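# Open the tagged valve by its labelled turn count

## Task

Every valve begins closed, and exactly one has a tag chained to it. Turn that tagged valve open by the number of whole turns written on the tag, and leave every other valve closed. The result must hold without the robot holding it in place. Anything the robot is touching at the end must not sink once released, or the task fails. Nothing may be knocked or placed off the table.

## Robot and tools

ROBOT. Two Franka FR3 arms, left_arm and right_arm, each with a Robotiq 2F-140 two-finger gripper. Base poses in the scene frame: left_arm at (-0.035, +0.439, 0) m with quat_wxyz (+1.000, 0, 0, -0.022); right_arm at (+0.014, -0.295, 0) m with quat_wxyz (+0.997, 0, 0, -0.082). Joint ranges in rad, base to hand: waist -2.744..2.744, shoulder -1.784..1.784, upper arm roll -2.901..2.901, elbow -3.042..-0.152, forearm roll -2.807..2.807, wrist pitch 0.544..4.517, wrist roll -3.016..3.016. Load limits in N m: waist 20, shoulder 20, upper arm roll 18, elbow 18, forearm roll 12, wrist pitch 12, wrist roll 12; a held object's weight adds to the load.

FRAME. One shared scene frame: origin on the tabletop midway between the arms, +z up, +x pointing out over the table, left_arm on the +y side. The arm names do not refer to image sides. Each gripper's fingers extend along its own +z axis and close along its y axis. end_effector_position is the point between the pads when shut; closed fingertips stick out about 33 mm past it, fully open ones about 9 mm. Closing pushes the tips roughly 24 mm further from the arm, so keep that clearance above surfaces. Printed hand positions can be off, more so at long reach.

THE ROW. Every motion argument is a single flat list of 20 numbers covering both arms, even if only one moves: left_arm x, y, z, qw, qx, qy, qz, then left gripper position, force_limit, speed; then the same ten for right_arm. x, y, z are an absolute target position in metres in the scene frame; the quaternion is an absolute target orientation, w first. The three gripper numbers lie in [-1, 1]. position: +1 fully open (140 mm), about -0.8 pads touching, -1 closes until blocked. force_limit: about 14 N at -1, 60 N at 0, 107 N at +1. speed: about 30 mm/s at -1, 140 at 0, 250 at +1. To keep an arm still, resend its exact last reported pose; to keep its grip unchanged, resend its same three gripper numbers (a 0 is a real command). Reuse your intended quaternion every row rather than the drifted reported one.

execute_actions(actions): a list of actions; each action is a list of up to 15 rows; each row lasts one control step of 1/30 s, and a short action repeats its final row to fill 15 steps (0.5 s). An empty list only reports state. A target lying over 0.6 m from the gripper's current position along any of that gripper's axes gets the action refused for both arms; if the first action fails that test or any action is malformed, nothing runs. Each step the command is clipped to within 70 mm and 16 degrees of the measured pose, then solved by damped inverse kinematics with position before orientation. After an action, the arm goes no further than its last clipped pose, so distant targets need further actions.

move(target, speed, blocking): target is one 20-number row as above. Each gripper follows a straight line to its pose, turning the short way; all paths finish together in 0.5 to 10 s (cut off at 10 s). speed is the path top speed in m/s, 0.002 to 0.5, default 0.25; rotation is capped at twice that in rad/s. Gripper numbers are applied at the start. Paths ignore obstacles and the other arm; hands lag, stray, and may overshoot speed near full stretch. Faster contact means harder impact, and a target placed deeper past contact presses harder. blocking=false returns after 0.5 s while motion continues; until a result shows the move ended, further moves and execute_actions are refused, so use wait or stop. The result adds a move: line with the ending (done, off_target, moving, held, fault) and active limits: limits=paced means the pose was clipped, limits=held means a check blocked steps and the arm may then jump ahead quickly. Distance to pose is reported per gripper; if only one arm is named, the other finished.

wait(seconds): 0 to 10; arms keep their last command; returns early if a running move finishes. stop(): brakes a running move (needs braking room; fingers continue). zoom_image(camera, region): camera is cam_head_left, cam_head_right, cam_left_wrist or cam_right_wrist; region [x0, y0, x1, y1] in pixels from the top-left, at most 504 by 504. Head images are 504x504, wrist images 616x616. read_manual(section): licence texts only, default "licences". finished_scene(scene): pass the current scene number; irreversible, and the goal must already hold stably.

RESULTS. The state line gives each gripper's position and quaternion. object_status: 0 moving, 1 blocked while opening, 2 blocked while closing (a grip), 3 reached target or pads met. A grip is confirmed by 2. position_measured is in counts, 3 fully open to 230 pads touching, not linear. Stopped fingers stay until a position change of 0.01 or more, or the object yields. To squeeze harder while status is 2, raise force_limit and toggle position between -1 and -0.98. Hand target lines show where each arm is being driven; a pose unreachable line means the clearance check altered that arm's command; HELD marks steps where a command was held back. Joint torques are total drive outputs with offsets and noise; external torques estimate outside pushback including friction and held weight. MOTOR HOT warns of overheating; an OVER-TEMPERATURE FAULT brakes that arm until cool. A TORQUE FAULT freezes the arm for 10 s and drops the rest of the call. The simulation keeps running while you compose replies, with the last command held.

AVOID. Arms striking or pressing on each other, hard shoves, slams, drops, slips, and knocking anything off the table. Loose items may occasionally be nudged by outside pushes. Release the valve so it stays open by itself, and make sure nothing contacted at the end sinks.

Each tool is called after "Call:" as name([rows], argument=value, ...), one row to a line, values as JSON.

## Session

Call:
execute_actions(actions=[])

Scene clock: 0.00 s.
left_arm: end_effector_position=(+0.2570, +0.5626, +0.1281) position_measured=3 object_status=3 end_effector_quat_wxyz=(+0.059, +0.867, -0.458, -0.186) | right_arm: end_effector_position=(+0.5630, -0.3796, +0.4051) position_measured=3 object_status=3 end_effector_quat_wxyz=(+0.005, +0.890, -0.457, -0.002)
Joint positions: left_arm=[ 0.312 -0.231 -0.011 -2.563  0.173  1.968 -0.436] | right_arm=[ 0.013  0.007  0.001 -1.582 -0.008  1.581 -0.771]
Joint velocities: left_arm=[ 0.    -0.001 -0.    -0.     0.     0.    -0.001] | right_arm=[ 0.    -0.    -0.     0.    -0.001 -0.    -0.001]
Joint torques (N m, as the joint torque sensors report them, + toward a larger angle): no reading
External joint torques (N m, as the arm's controller estimates them; a push from outside toward a larger angle lowers the number): no reading
Hand target (left_arm): +0.257, +0.563, +0.128; +0.059, +0.867, -0.458, -0.186
Hand target (right_arm): +0.563, -0.380, +0.405; +0.005, +0.890, -0.457, -0.002

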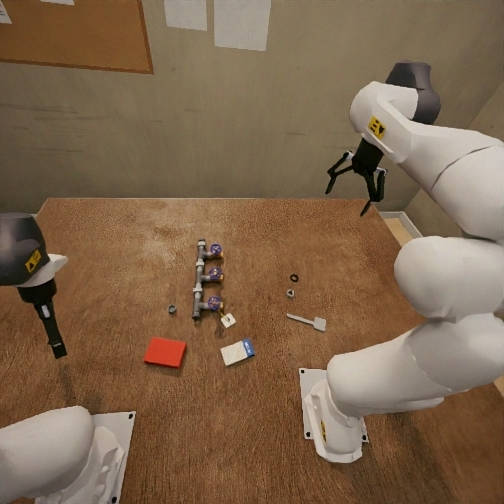

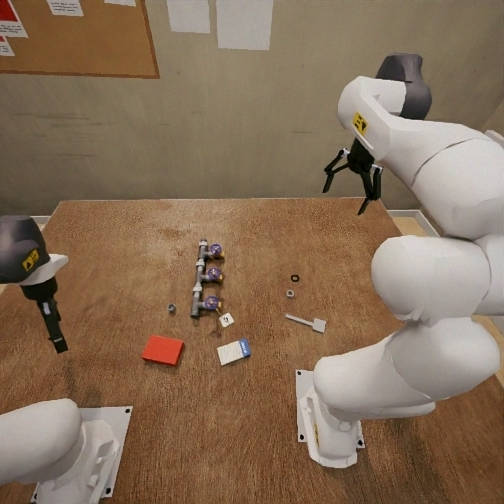

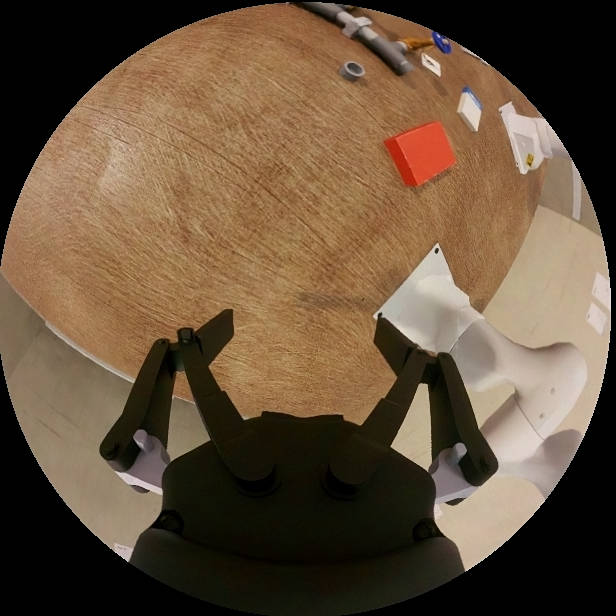

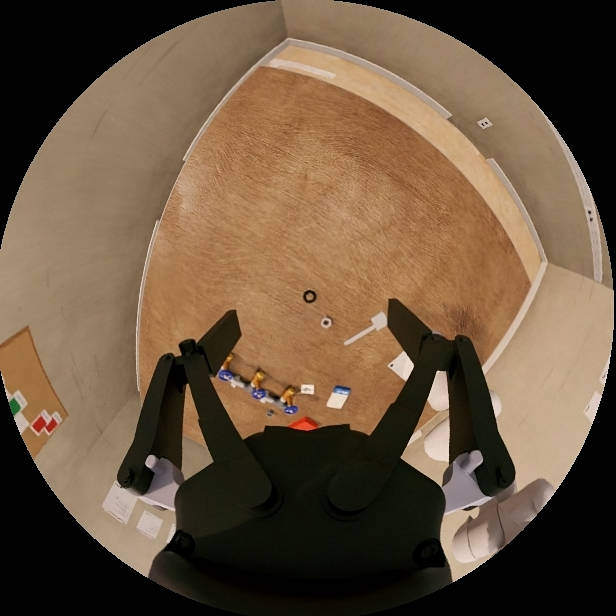

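Call:
zoom_image(camera="cam_head_left", region=[170, 225, 270, 345])

Call:
zoom_image(camera="cam_left_wrist", region=[280, 0, 500, 140])

Region (170, 225, 270, 345) of cam_head_left's 504x504 image, scaled by 4.200, with more detail than that image has.

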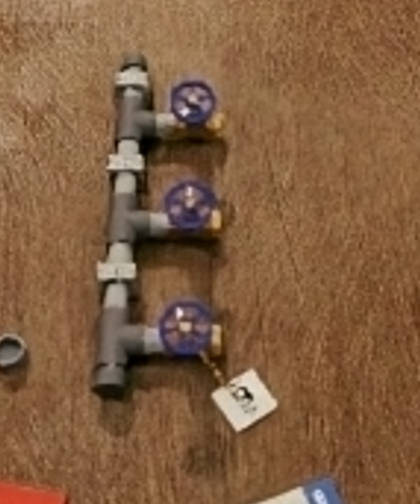

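Region (280, 0, 500, 140) of cam_left_wrist's 616x616 image, scaled by 2.291, with more detail than that image has; it fills the top 321 rows of this view, and the rest is white.

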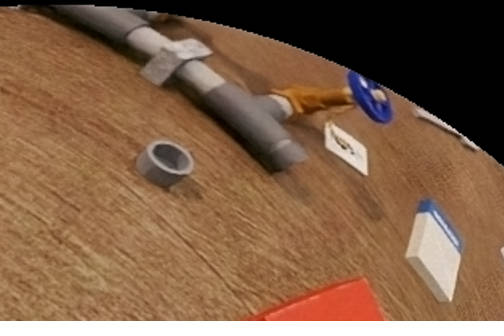

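Call:
move(target=[0.257,0.5626,0.1281,0.059,0.867,-0.458,-0.186,1,0,0,0.3,0.05,0.3,0,1,0,0,1,0,0], speed=0.4)

Scene clock: 9.97 s.
left_arm: end_effector_position=(+0.2570, +0.5626, +0.1281) position_measured=3 object_status=3 end_effector_quat_wxyz=(+0.059, +0.867, -0.458, -0.186) | right_arm: end_effector_position=(+0.2937, +0.0436, +0.3000) position_measured=3 object_status=3 end_effector_quat_wxyz=(+0.004, +1.000, +0.003, +0.002)
Joint positions: left_arm=[ 0.312 -0.231 -0.011 -2.563  0.173  1.968 -0.436] | right_arm=[ 0.523 -0.423  0.454 -2.252  0.18   1.862 -0.852]
Joint velocities: left_arm=[-0.    -0.    -0.001 -0.001  0.002 -0.001 -0.   ] | right_arm=[-0.     0.     0.     0.002  0.002  0.009 -0.   ]
Joint torques (N m, as the joint torque sensors report them, + toward a larger angle): left_arm=[  0.17 -19.99  -0.19  22.3    0.93   1.45  -0.1 ] | right_arm=[  0.09 -13.36  -6.01  26.46   1.42   3.22   0.26]
External joint torques (N m, as the arm's controller estimates them; a push from outside toward a larger angle lowers the number): left_arm=[ 0.17  0.71  0.    1.32  0.2  -0.02 -0.11] | right_arm=[ 0.11  0.95 -0.26  2.36  0.64  0.69  0.26]
Hand target (left_arm): +0.257, +0.563, +0.128; +0.059, +0.867, -0.458, -0.186
Hand target (right_arm): +0.295, +0.046, +0.301; +0.001, +1.000, +0.000, +0.004
Off the commanded pose (left_arm): 0.000 m, 0 deg.
Off the commanded pose (right_arm): 0.009 m, 1 deg.
move: off_target (right_arm)

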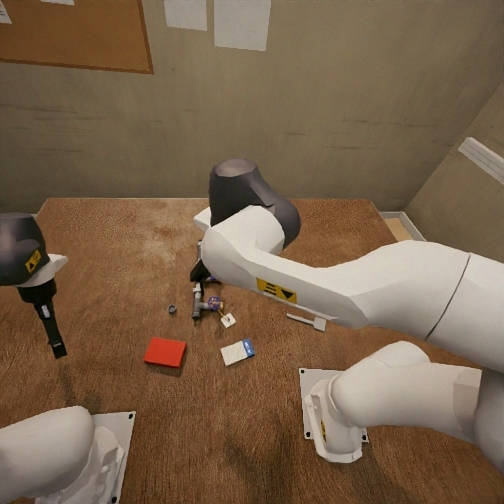

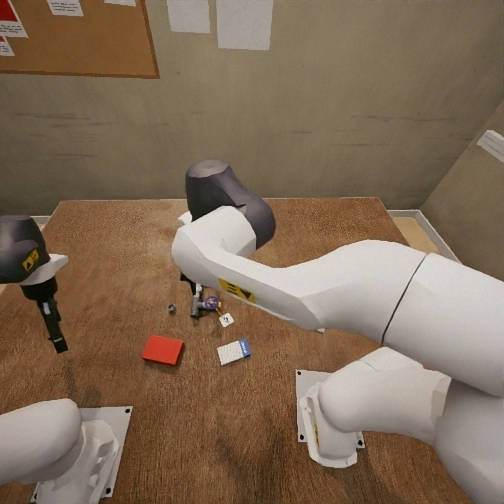

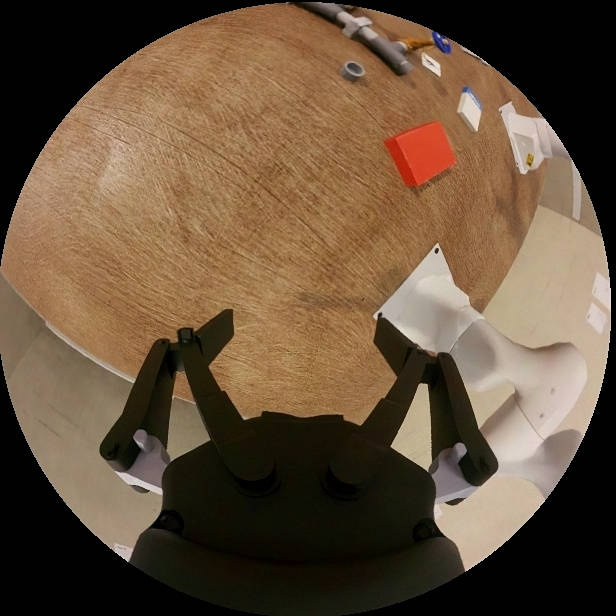

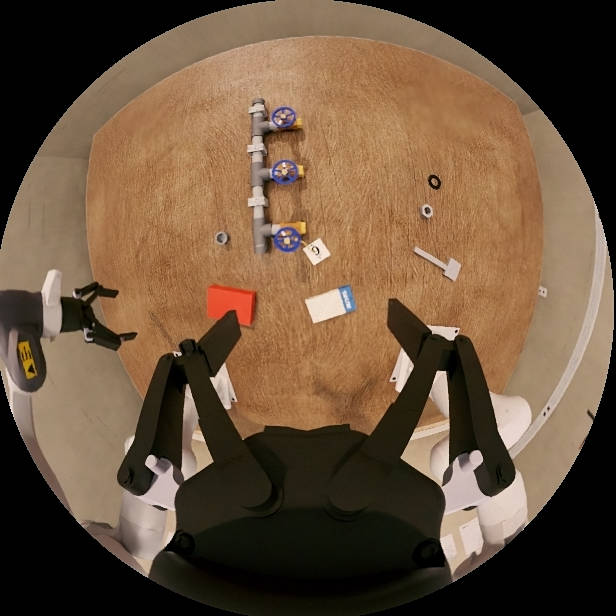

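Call:
zoom_image(camera="cam_right_wrist", region=[240, 190, 360, 290])

Region (240, 190, 360, 290) of cam_right_wrist's 616x616 image, scaled by 4.200, with more detail than that image has.

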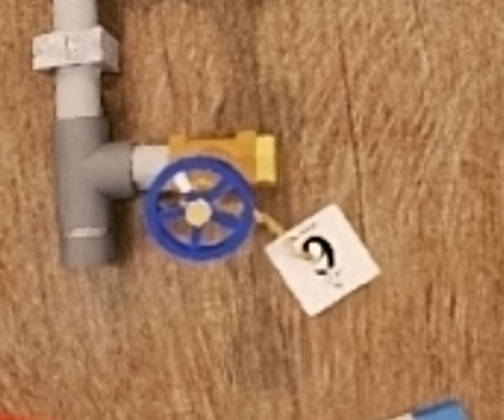

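Call:
move(target=[0.257,0.5626,0.1281,0.059,0.867,-0.458,-0.186,1,0,0,0.17,0.05,0.2,0,1,0,0,1,0,0])

Call:
zoom_image(camera="cam_right_wrist", region=[220, 100, 420, 300])

Scene clock: 19.80 s.
left_arm: end_effector_position=(+0.2570, +0.5626, +0.1281) position_measured=3 object_status=3 end_effector_quat_wxyz=(+0.059, +0.867, -0.458, -0.186) | right_arm: end_effector_position=(+0.1698, +0.0467, +0.2016) position_measured=3 object_status=3 end_effector_quat_wxyz=(+0.001, +1.000, +0.006, +0.000)
Joint positions: left_arm=[ 0.312 -0.231 -0.011 -2.563  0.173  1.968 -0.436] | right_arm=[ 0.659 -0.623  0.609 -2.614  0.383  2.047 -0.757]
Joint velocities: left_arm=[-0.002  0.    -0.    -0.     0.    -0.001  0.003] | right_arm=[-0.006 -0.003  0.005 -0.001  0.007  0.008  0.018]
Joint torques (N m, as the joint torque sensors report them, + toward a larger angle): left_arm=[ -0.12 -19.89  -0.48  22.13   0.82   1.44  -0.08] | right_arm=[-1.11 -7.43 -9.35 21.61  1.44  3.23  0.27]
External joint torques (N m, as the arm's controller estimates them; a push from outside toward a larger angle lowers the number): left_arm=[-0.11  0.77 -0.28  1.13  0.09 -0.03 -0.09] | right_arm=[-1.14 -0.83 -0.57 -0.96  0.71  0.71  0.27]
Hand target (left_arm): +0.257, +0.563, +0.128; +0.059, +0.867, -0.458, -0.186
Hand target (right_arm): +0.170, +0.047, +0.201; +0.000, +1.000, -0.000, +0.001
Off the commanded pose (left_arm): 0.000 m, 0 deg.
Off the commanded pose (right_arm): 0.004 m, 1 deg.
move: off_target (right_arm)

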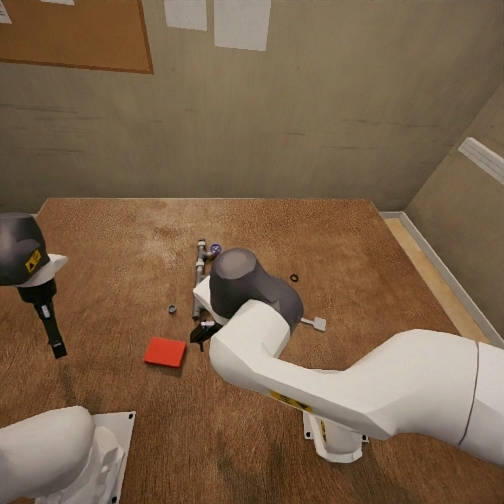

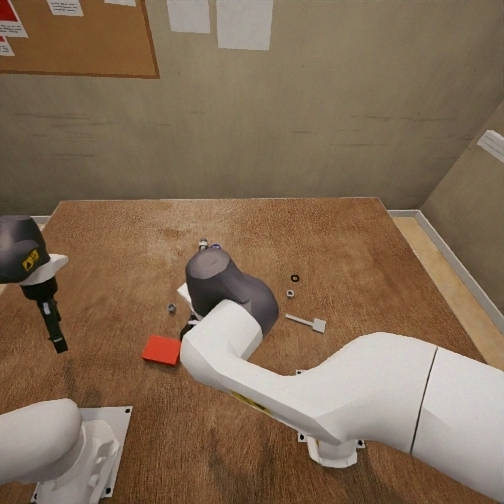

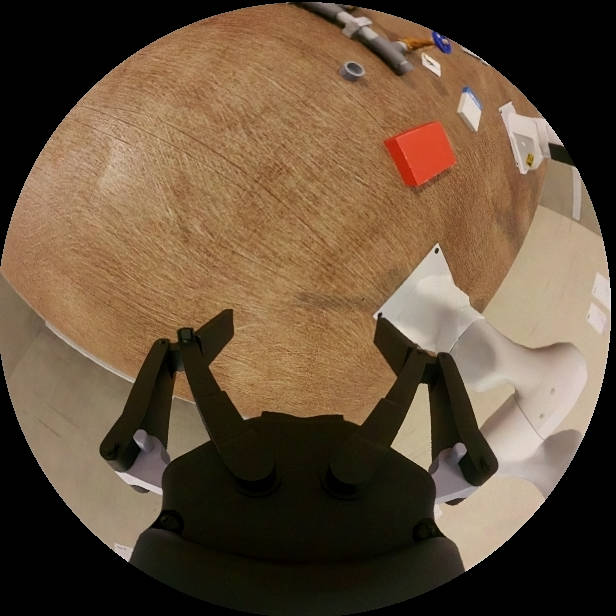

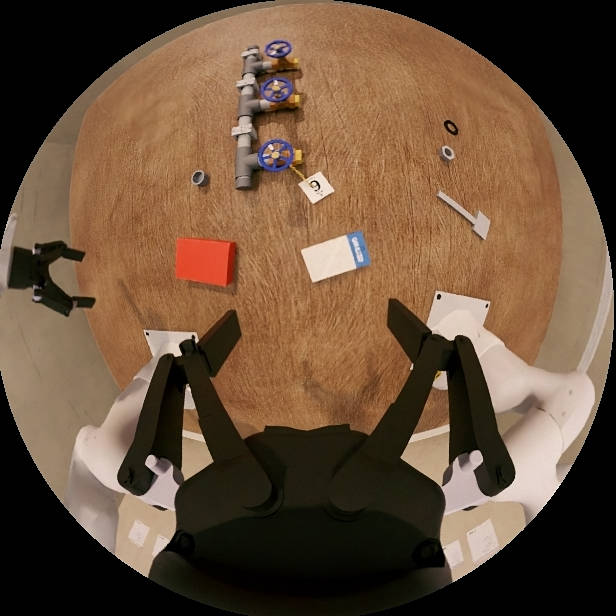

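Region (220, 100, 420, 300) of cam_right_wrist's 616x616 image, scaled by 2.520, with more detail than that image has.

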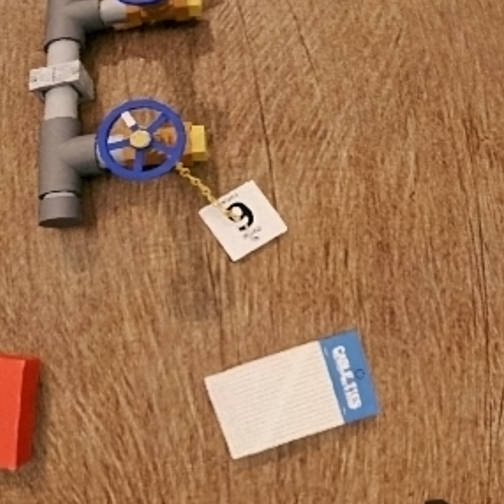

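Call:
move(target=[0.257,0.5626,0.1281,0.059,0.867,-0.458,-0.186,1,0,0,0.13,0.02,0.1,0,1,0,0,1,0,0])

Call:
zoom_image(camera="cam_right_wrist", region=[200, 40, 420, 260])

Scene clock: 25.30 s.
left_arm: end_effector_position=(+0.2570, +0.5626, +0.1281) position_measured=3 object_status=3 end_effector_quat_wxyz=(+0.059, +0.867, -0.458, -0.186) | right_arm: end_effector_position=(+0.1296, +0.0184, +0.1021) position_measured=3 object_status=3 end_effector_quat_wxyz=(+0.001, +1.000, +0.004, +0.000)
Joint positions: left_arm=[ 0.312 -0.231 -0.011 -2.563  0.173  1.968 -0.436] | right_arm=[ 0.739 -0.6    0.728 -2.863  0.534  2.315 -0.75 ]
Joint velocities: left_arm=[ 0.     0.002 -0.001 -0.     0.001  0.     0.002] | right_arm=[-0.     0.002 -0.    -0.    -0.002  0.012 -0.   ]
Joint torques (N m, as the joint torque sensors report them, + toward a larger angle): left_arm=[  0.07 -20.65  -0.32  22.48   0.91   1.4   -0.1 ] | right_arm=[-0.31 -4.01 -8.15 19.33  1.29  3.21  0.19]
External joint torques (N m, as the arm's controller estimates them; a push from outside toward a larger angle lowers the number): left_arm=[ 0.08 -0.09 -0.11  1.53  0.18 -0.07 -0.1 ] | right_arm=[-0.33  1.18 -0.13 -0.48  0.68  0.69  0.19]
Hand target (left_arm): +0.257, +0.563, +0.128; +0.059, +0.867, -0.458, -0.186
Hand target (right_arm): +0.130, +0.018, +0.101; +0.000, +1.000, +0.001, +0.001
Off the commanded pose (left_arm): 0.000 m, 0 deg.
Off the commanded pose (right_arm): 0.003 m, 0 deg.
move: done

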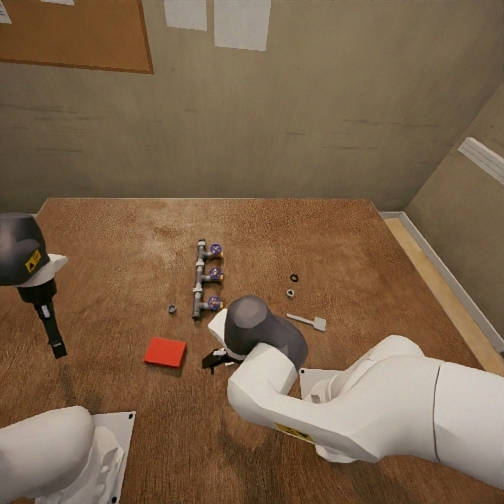

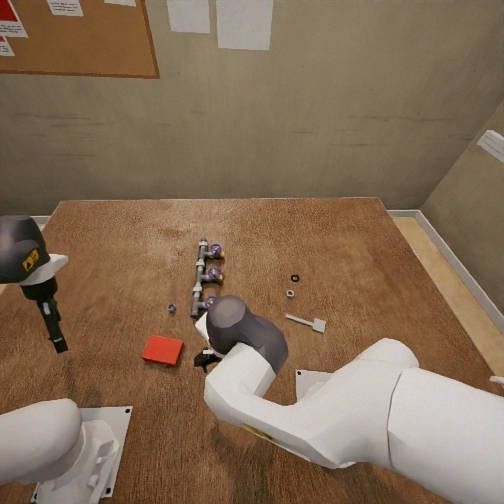

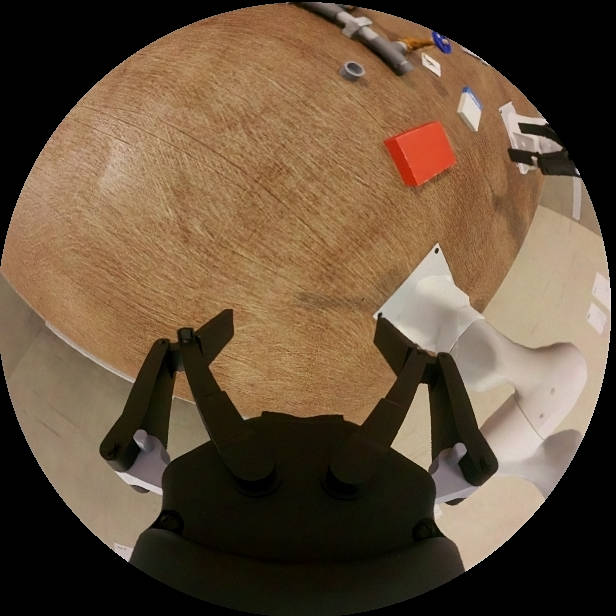

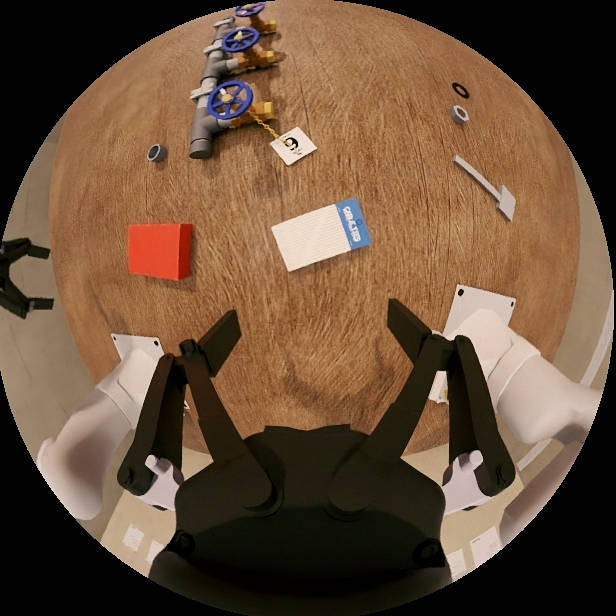

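Region (200, 40, 420, 260) of cam_right_wrist's 616x616 image, scaled by 2.291, with more detail than that image has.

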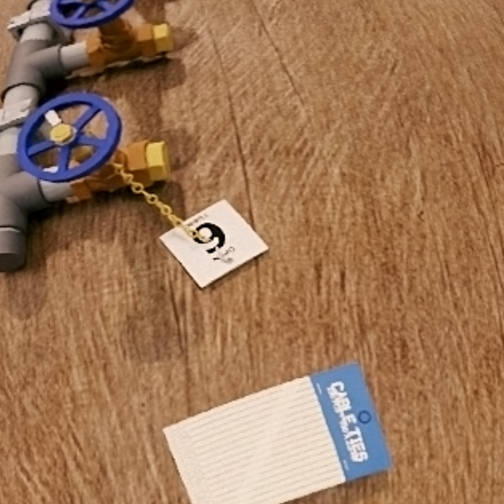

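Call:
move(target=[0.257,0.5626,0.1281,0.059,0.867,-0.458,-0.186,1,0,0,0.22,0.0,0.16,0,1,0,0,1,0,0])

Call:
zoom_image(camera="cam_right_wrist", region=[200, 120, 400, 320])

Scene clock: 32.30 s.
left_arm: end_effector_position=(+0.2570, +0.5626, +0.1281) position_measured=3 object_status=3 end_effector_quat_wxyz=(+0.059, +0.867, -0.458, -0.186) | right_arm: end_effector_position=(+0.2194, +0.0019, +0.1585) position_measured=3 object_status=3 end_effector_quat_wxyz=(-0.001, +1.000, -0.007, -0.001)
Joint positions: left_arm=[ 0.312 -0.231 -0.011 -2.563  0.173  1.968 -0.436] | right_arm=[ 0.603 -0.576  0.533 -2.729  0.349  2.19  -0.867]
Joint velocities: left_arm=[ 0.001 -0.001 -0.     0.     0.001  0.    -0.   ] | right_arm=[ 0.002  0.001 -0.004  0.001 -0.006 -0.006 -0.019]
Joint torques (N m, as the joint torque sensors report them, + toward a larger angle): left_arm=[  0.38 -20.07  -0.87  21.53   0.9    1.42  -0.07] | right_arm=[ 1.71 -7.44 -9.25 24.8   0.17  2.39 -0.3 ]
External joint torques (N m, as the arm's controller estimates them; a push from outside toward a larger angle lowers the number): left_arm=[ 0.37  0.68 -0.68  0.54  0.17 -0.05 -0.08] | right_arm=[ 1.73  0.96 -2.46  2.63 -0.52 -0.15 -0.3 ]
Hand target (left_arm): +0.257, +0.563, +0.128; +0.059, +0.867, -0.458, -0.186
Hand target (right_arm): +0.219, +0.002, +0.159; +0.000, +1.000, +0.000, -0.001
Off the commanded pose (left_arm): 0.000 m, 0 deg.
Off the commanded pose (right_arm): 0.003 m, 1 deg.
move: done

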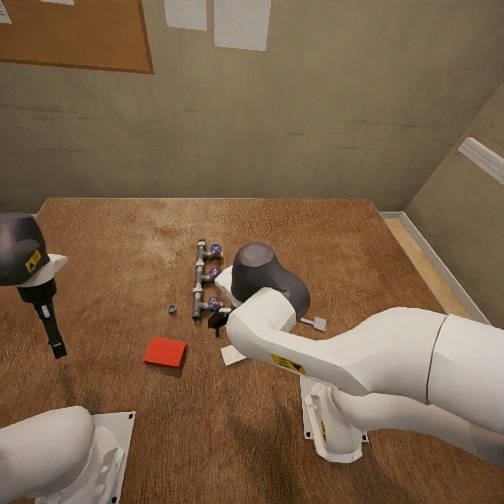

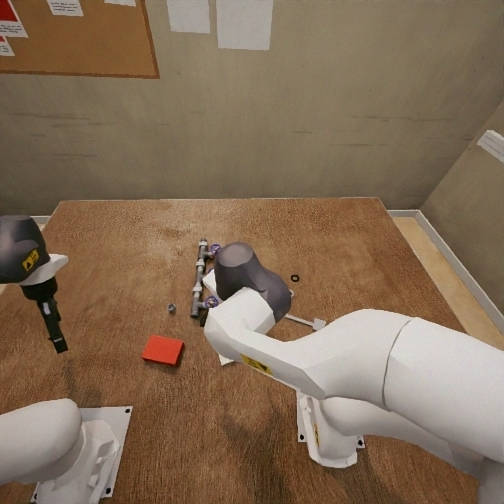

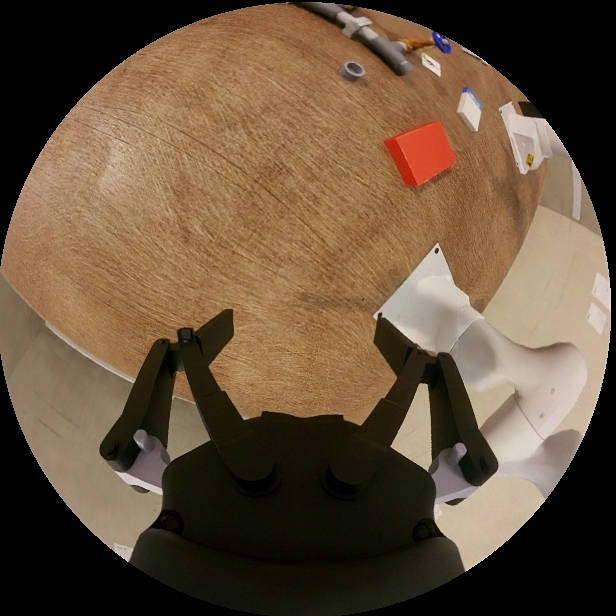

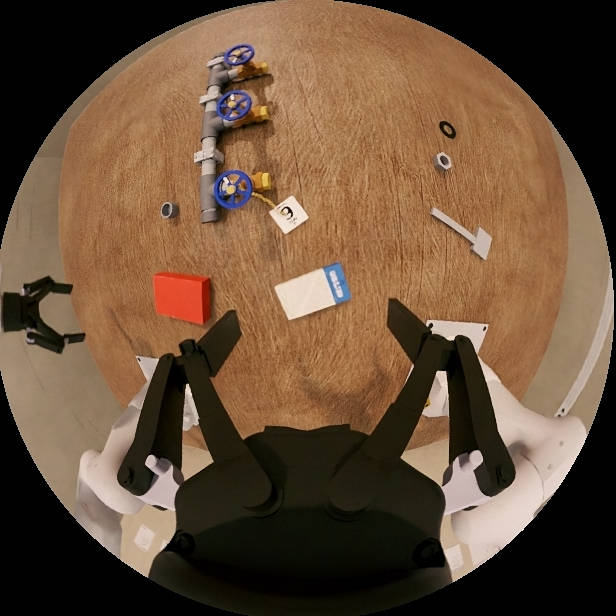

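Region (200, 120, 400, 320) of cam_right_wrist's 616x616 image, scaled by 2.520, with more detail than that image has.

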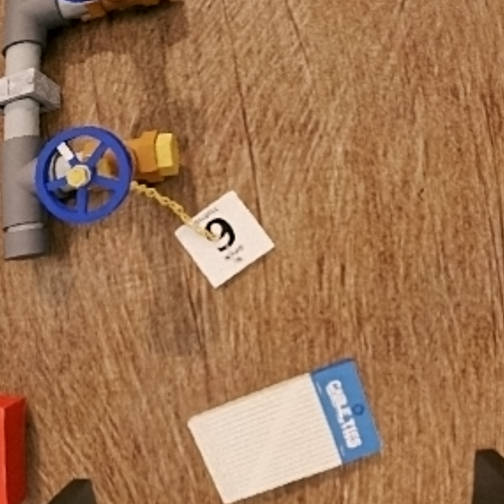

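Call:
zoom_image(camera="cam_right_wrist", region=[262, 190, 314, 240])

Region (262, 190, 314, 240) of cam_right_wrist's 616x616 image, scaled by 9.692, with more detail than that image has; it fills the top 485 rows of this view, and the rest is white.

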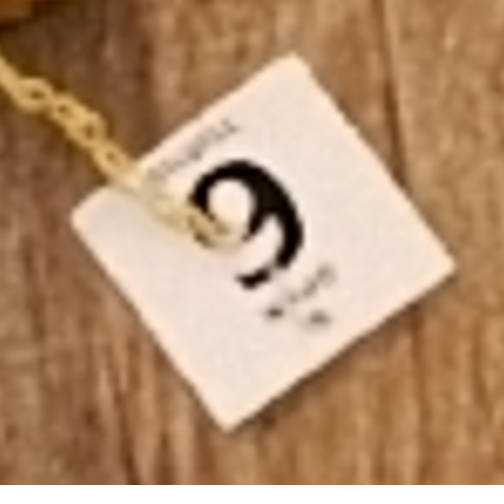

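Call:
move(target=[0.257,0.5626,0.1281,0.059,0.867,-0.458,-0.186,1,0,0,0.18,-0.03,0.075,0,1,0,0,-1,0,0])

Call:
zoom_image(camera="cam_right_wrist", region=[230, 110, 370, 250])

Scene clock: 42.03 s.
left_arm: end_effector_position=(+0.2570, +0.5626, +0.1281) position_measured=3 object_status=3 end_effector_quat_wxyz=(+0.059, +0.867, -0.458, -0.186) | right_arm: end_effector_position=(+0.1803, -0.0312, +0.0770) position_measured=233 object_status=3 end_effector_quat_wxyz=(+0.000, +1.000, -0.002, +0.001)
Joint positions: left_arm=[ 0.312 -0.231 -0.011 -2.563  0.173  1.968 -0.436] | right_arm=[ 0.694 -0.554  0.588 -2.959  0.461  2.43  -0.881]
Joint velocities: left_arm=[-0.001  0.     0.001  0.003 -0.001 -0.    -0.   ] | right_arm=[ 0.001  0.003 -0.003  0.001  0.     0.01   0.001]
Joint torques (N m, as the joint torque sensors report them, + toward a larger angle): left_arm=[ -0.03 -20.05  -0.41  21.92   0.87   1.48  -0.09] | right_arm=[ 1.15 -6.14 -7.4  18.5   0.96  3.19 -0.31]
External joint torques (N m, as the arm's controller estimates them; a push from outside toward a larger angle lowers the number): left_arm=[ 0.04  0.6  -0.15  0.9   0.14  0.01 -0.09] | right_arm=[ 1.26  0.68 -1.58 -0.83  0.41  0.66 -0.31]
Hand target (left_arm): +0.257, +0.563, +0.128; +0.059, +0.867, -0.458, -0.186
Hand target (right_arm): +0.180, -0.032, +0.076; +0.000, +1.000, +0.001, +0.000
Off the commanded pose (left_arm): 0.000 m, 0 deg.
Off the commanded pose (right_arm): 0.002 m, 0 deg.
move: done

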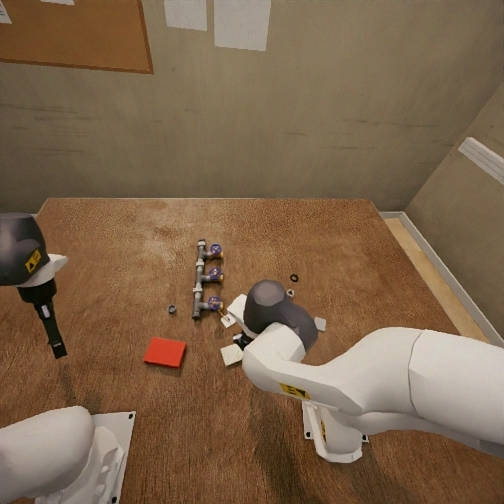

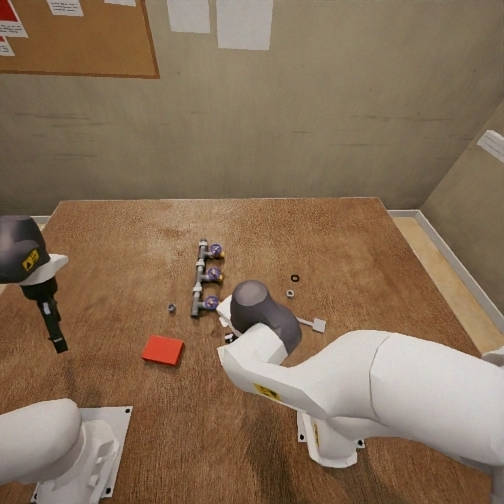

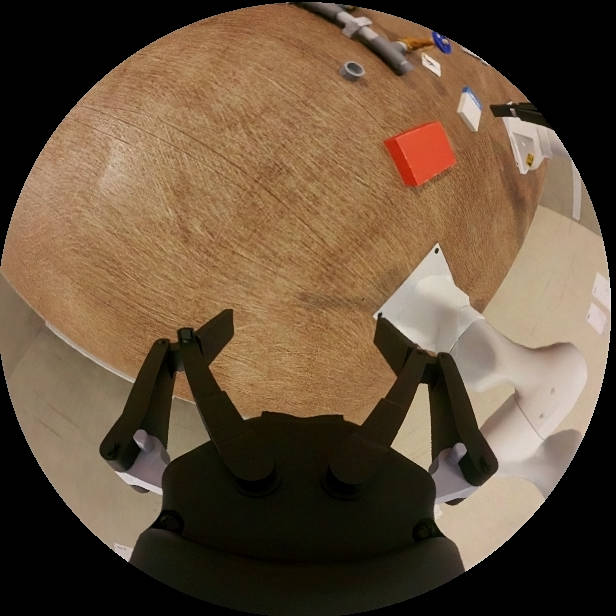

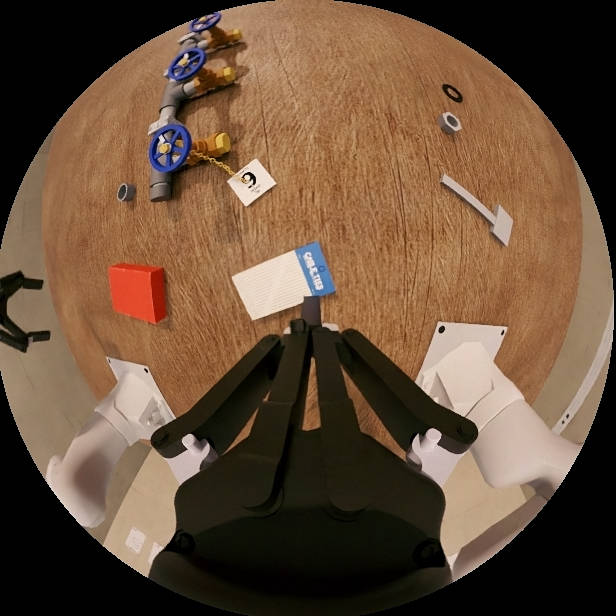

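Region (230, 110, 370, 250) of cam_right_wrist's 616x616 image, scaled by 3.600, with more detail than that image has.

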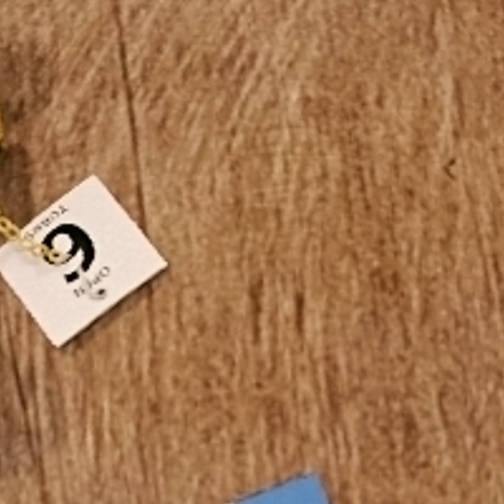

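Call:
move(target=[0.257,0.5626,0.1281,0.059,0.867,-0.458,-0.186,1,0,0,0.27,0.10,0.17,0,1,0,0,-1,0,0])

Scene clock: 48.47 s.
left_arm: end_effector_position=(+0.2570, +0.5626, +0.1281) position_measured=3 object_status=3 end_effector_quat_wxyz=(+0.059, +0.867, -0.458, -0.186) | right_arm: end_effector_position=(+0.2682, +0.1036, +0.1685) position_measured=233 object_status=3 end_effector_quat_wxyz=(-0.003, +1.000, +0.006, -0.000)
Joint positions: left_arm=[ 0.312 -0.231 -0.011 -2.563  0.173  1.968 -0.436] | right_arm=[ 0.423 -0.221  0.727 -2.396  0.19   2.226 -0.726]
Joint velocities: left_arm=[ 0.001  0.    -0.001  0.001  0.     0.     0.001] | right_arm=[-0.008 -0.     0.006  0.    -0.001 -0.009  0.03 ]
Joint torques (N m, as the joint torque sensors report them, + toward a larger angle): left_arm=[  0.33 -20.22  -0.46  21.87   0.89   1.44  -0.14] | right_arm=[ -0.88 -14.84  -3.96  24.92   0.2    2.35   0.23]
External joint torques (N m, as the arm's controller estimates them; a push from outside toward a larger angle lowers the number): left_arm=[ 0.3   0.42 -0.29  0.93  0.16 -0.02 -0.15] | right_arm=[-0.81  0.95  0.42  2.24 -0.47 -0.19  0.23]
Hand target (left_arm): +0.257, +0.563, +0.128; +0.059, +0.867, -0.458, -0.186
Hand target (right_arm): +0.268, +0.103, +0.169; -0.002, +1.000, +0.000, -0.001
Off the commanded pose (left_arm): 0.000 m, 0 deg.
Off the commanded pose (right_arm): 0.004 m, 1 deg.
move: off_target (right_arm)

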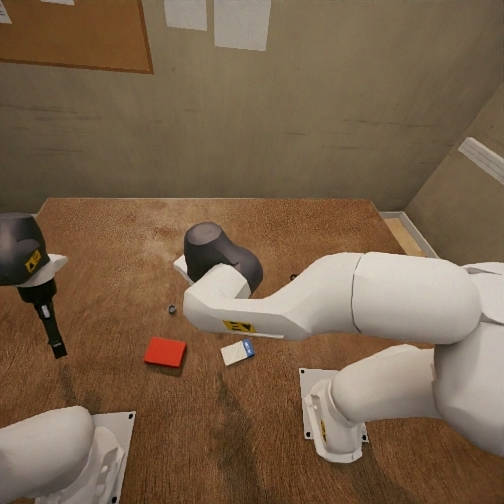

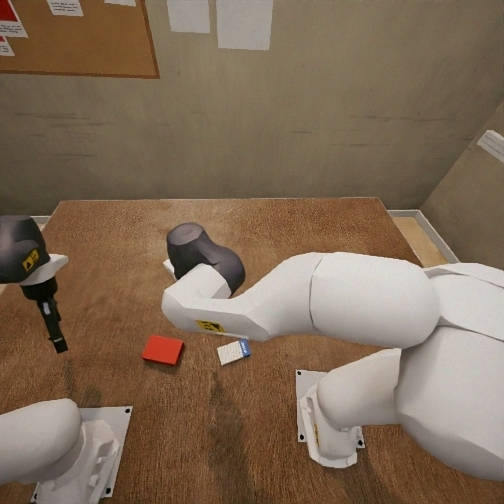

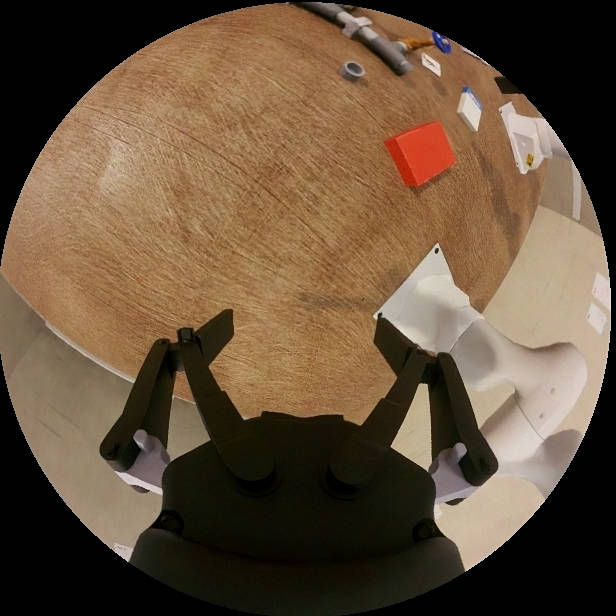

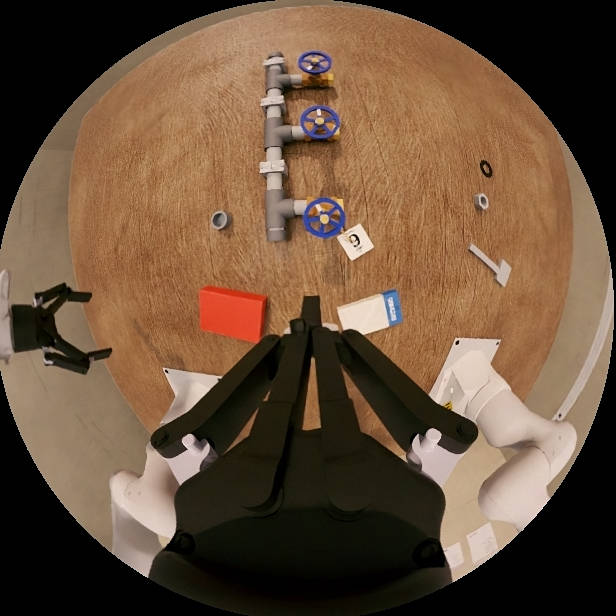

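Call:
move(target=[0.257,0.5626,0.1281,0.059,0.867,-0.458,-0.186,1,0,0,0.33,0.087,0.14,0,1,0,0,0.3,0,0])

Scene clock: 55.50 s.
left_arm: end_effector_position=(+0.2570, +0.5626, +0.1281) position_measured=3 object_status=3 end_effector_quat_wxyz=(+0.059, +0.867, -0.458, -0.186) | right_arm: end_effector_position=(+0.3274, +0.0865, +0.1390) position_measured=91 object_status=3 end_effector_quat_wxyz=(+0.001, +1.000, -0.003, -0.003)
Joint positions: left_arm=[ 0.312 -0.231 -0.011 -2.563  0.173  1.968 -0.436] | right_arm=[ 0.342 -0.068  0.7   -2.353  0.062  2.295 -0.729]
Joint velocities: left_arm=[-0.    -0.     0.001  0.001  0.001 -0.001  0.   ] | right_arm=[ 0.     0.002 -0.     0.    -0.006  0.007 -0.   ]
Joint torques (N m, as the joint torque sensors report them, + toward a larger angle): left_arm=[  0.28 -20.57  -0.55  22.27   0.88   1.42  -0.06] | right_arm=[  0.65 -19.4   -2.19  24.7    0.09   3.21  -0.3 ]
External joint torques (N m, as the arm's controller estimates them; a push from outside toward a larger angle lowers the number): left_arm=[ 0.22  0.11 -0.42  1.26  0.15 -0.05 -0.06] | right_arm=[ 0.68  0.95 -0.84  2.53 -0.53  0.7  -0.3 ]
Hand target (left_arm): +0.257, +0.563, +0.128; +0.059, +0.867, -0.458, -0.186
Hand target (right_arm): +0.329, +0.088, +0.140; -0.001, +1.000, +0.001, -0.001
Off the commanded pose (left_arm): 0.000 m, 0 deg.
Off the commanded pose (right_arm): 0.003 m, 1 deg.
move: done

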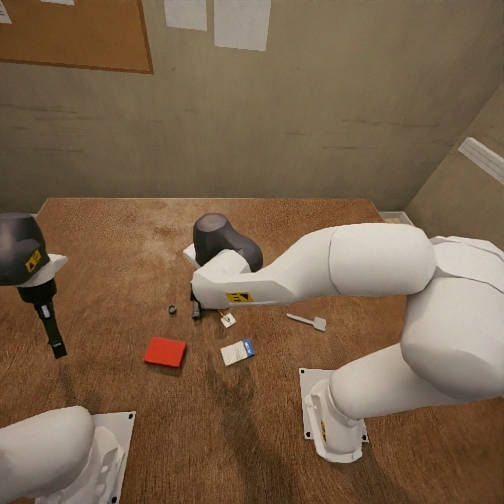

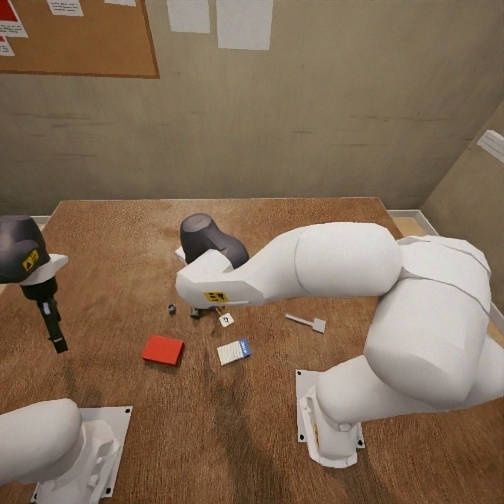

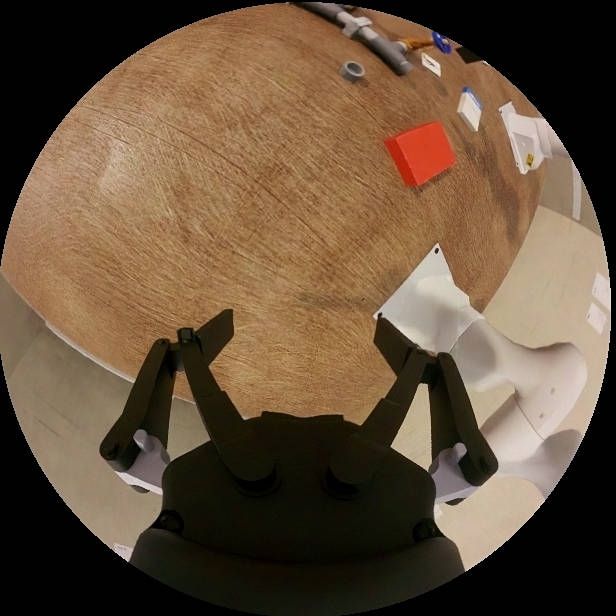

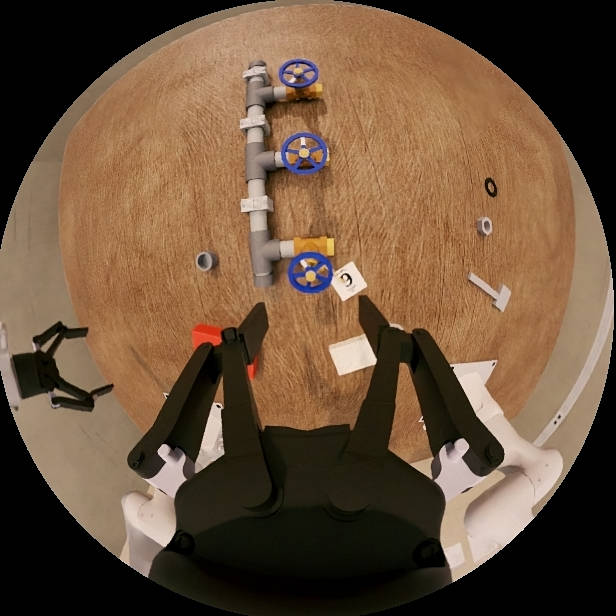

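Call:
move(target=[0.257,0.5626,0.1281,0.059,0.867,-0.458,-0.186,1,0,0,0.348,0.087,0.105,0,1,0,0,0.3,0,0], speed=0.08)

Scene clock: 65.33 s.
left_arm: end_effector_position=(+0.2570, +0.5626, +0.1281) position_measured=3 object_status=3 end_effector_quat_wxyz=(+0.059, +0.867, -0.458, -0.186) | right_arm: end_effector_position=(+0.3445, +0.0866, +0.1043) position_measured=91 object_status=3 end_effector_quat_wxyz=(+0.001, +1.000, +0.005, -0.003)
Joint positions: left_arm=[ 0.312 -0.231 -0.011 -2.563  0.173  1.968 -0.436] | right_arm=[ 0.329  0.049  0.691 -2.347 -0.041  2.379 -0.696]
Joint velocities: left_arm=[ 0.    -0.001 -0.    -0.    -0.001  0.001  0.001] | right_arm=[-0.     0.     0.     0.    -0.004  0.008  0.014]
Joint torques (N m, as the joint torque sensors report them, + toward a larger angle): left_arm=[ -0.43 -19.9   -0.5   22.16   0.93   1.43  -0.12] | right_arm=[ -0.22 -22.67  -0.62  23.76   0.18   3.2    0.2 ]
External joint torques (N m, as the arm's controller estimates them; a push from outside toward a larger angle lowers the number): left_arm=[-0.43  0.9  -0.31  1.11  0.2  -0.05 -0.13] | right_arm=[-0.25  0.65 -1.61  2.42 -0.38  0.68  0.2 ]
Hand target (left_arm): +0.257, +0.563, +0.128; +0.059, +0.867, -0.458, -0.186
Hand target (right_arm): +0.347, +0.088, +0.105; -0.001, +1.000, +0.001, -0.000
Off the commanded pose (left_arm): 0.000 m, 0 deg.
Off the commanded pose (right_arm): 0.004 m, 1 deg.
move: off_target (right_arm)

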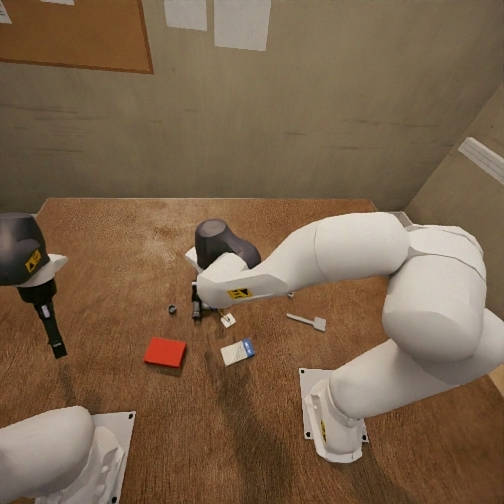

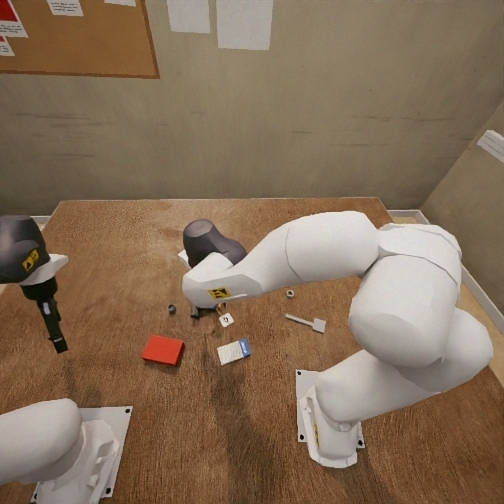

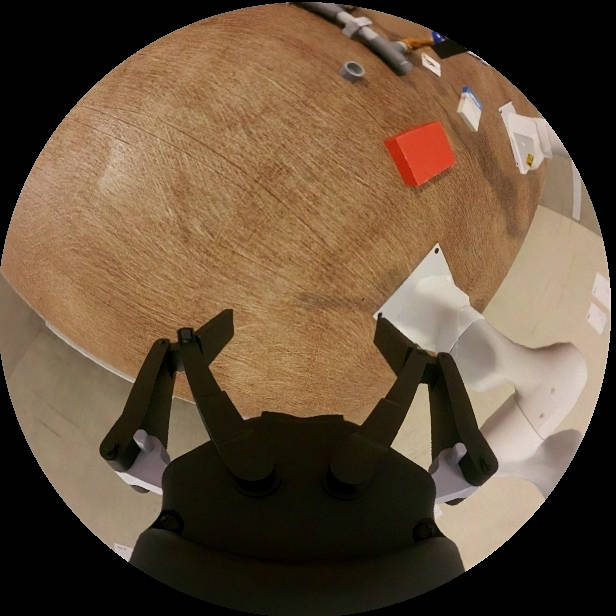

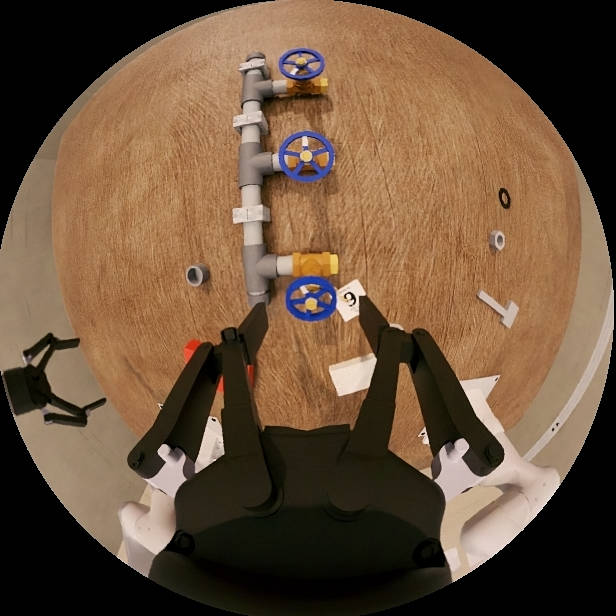

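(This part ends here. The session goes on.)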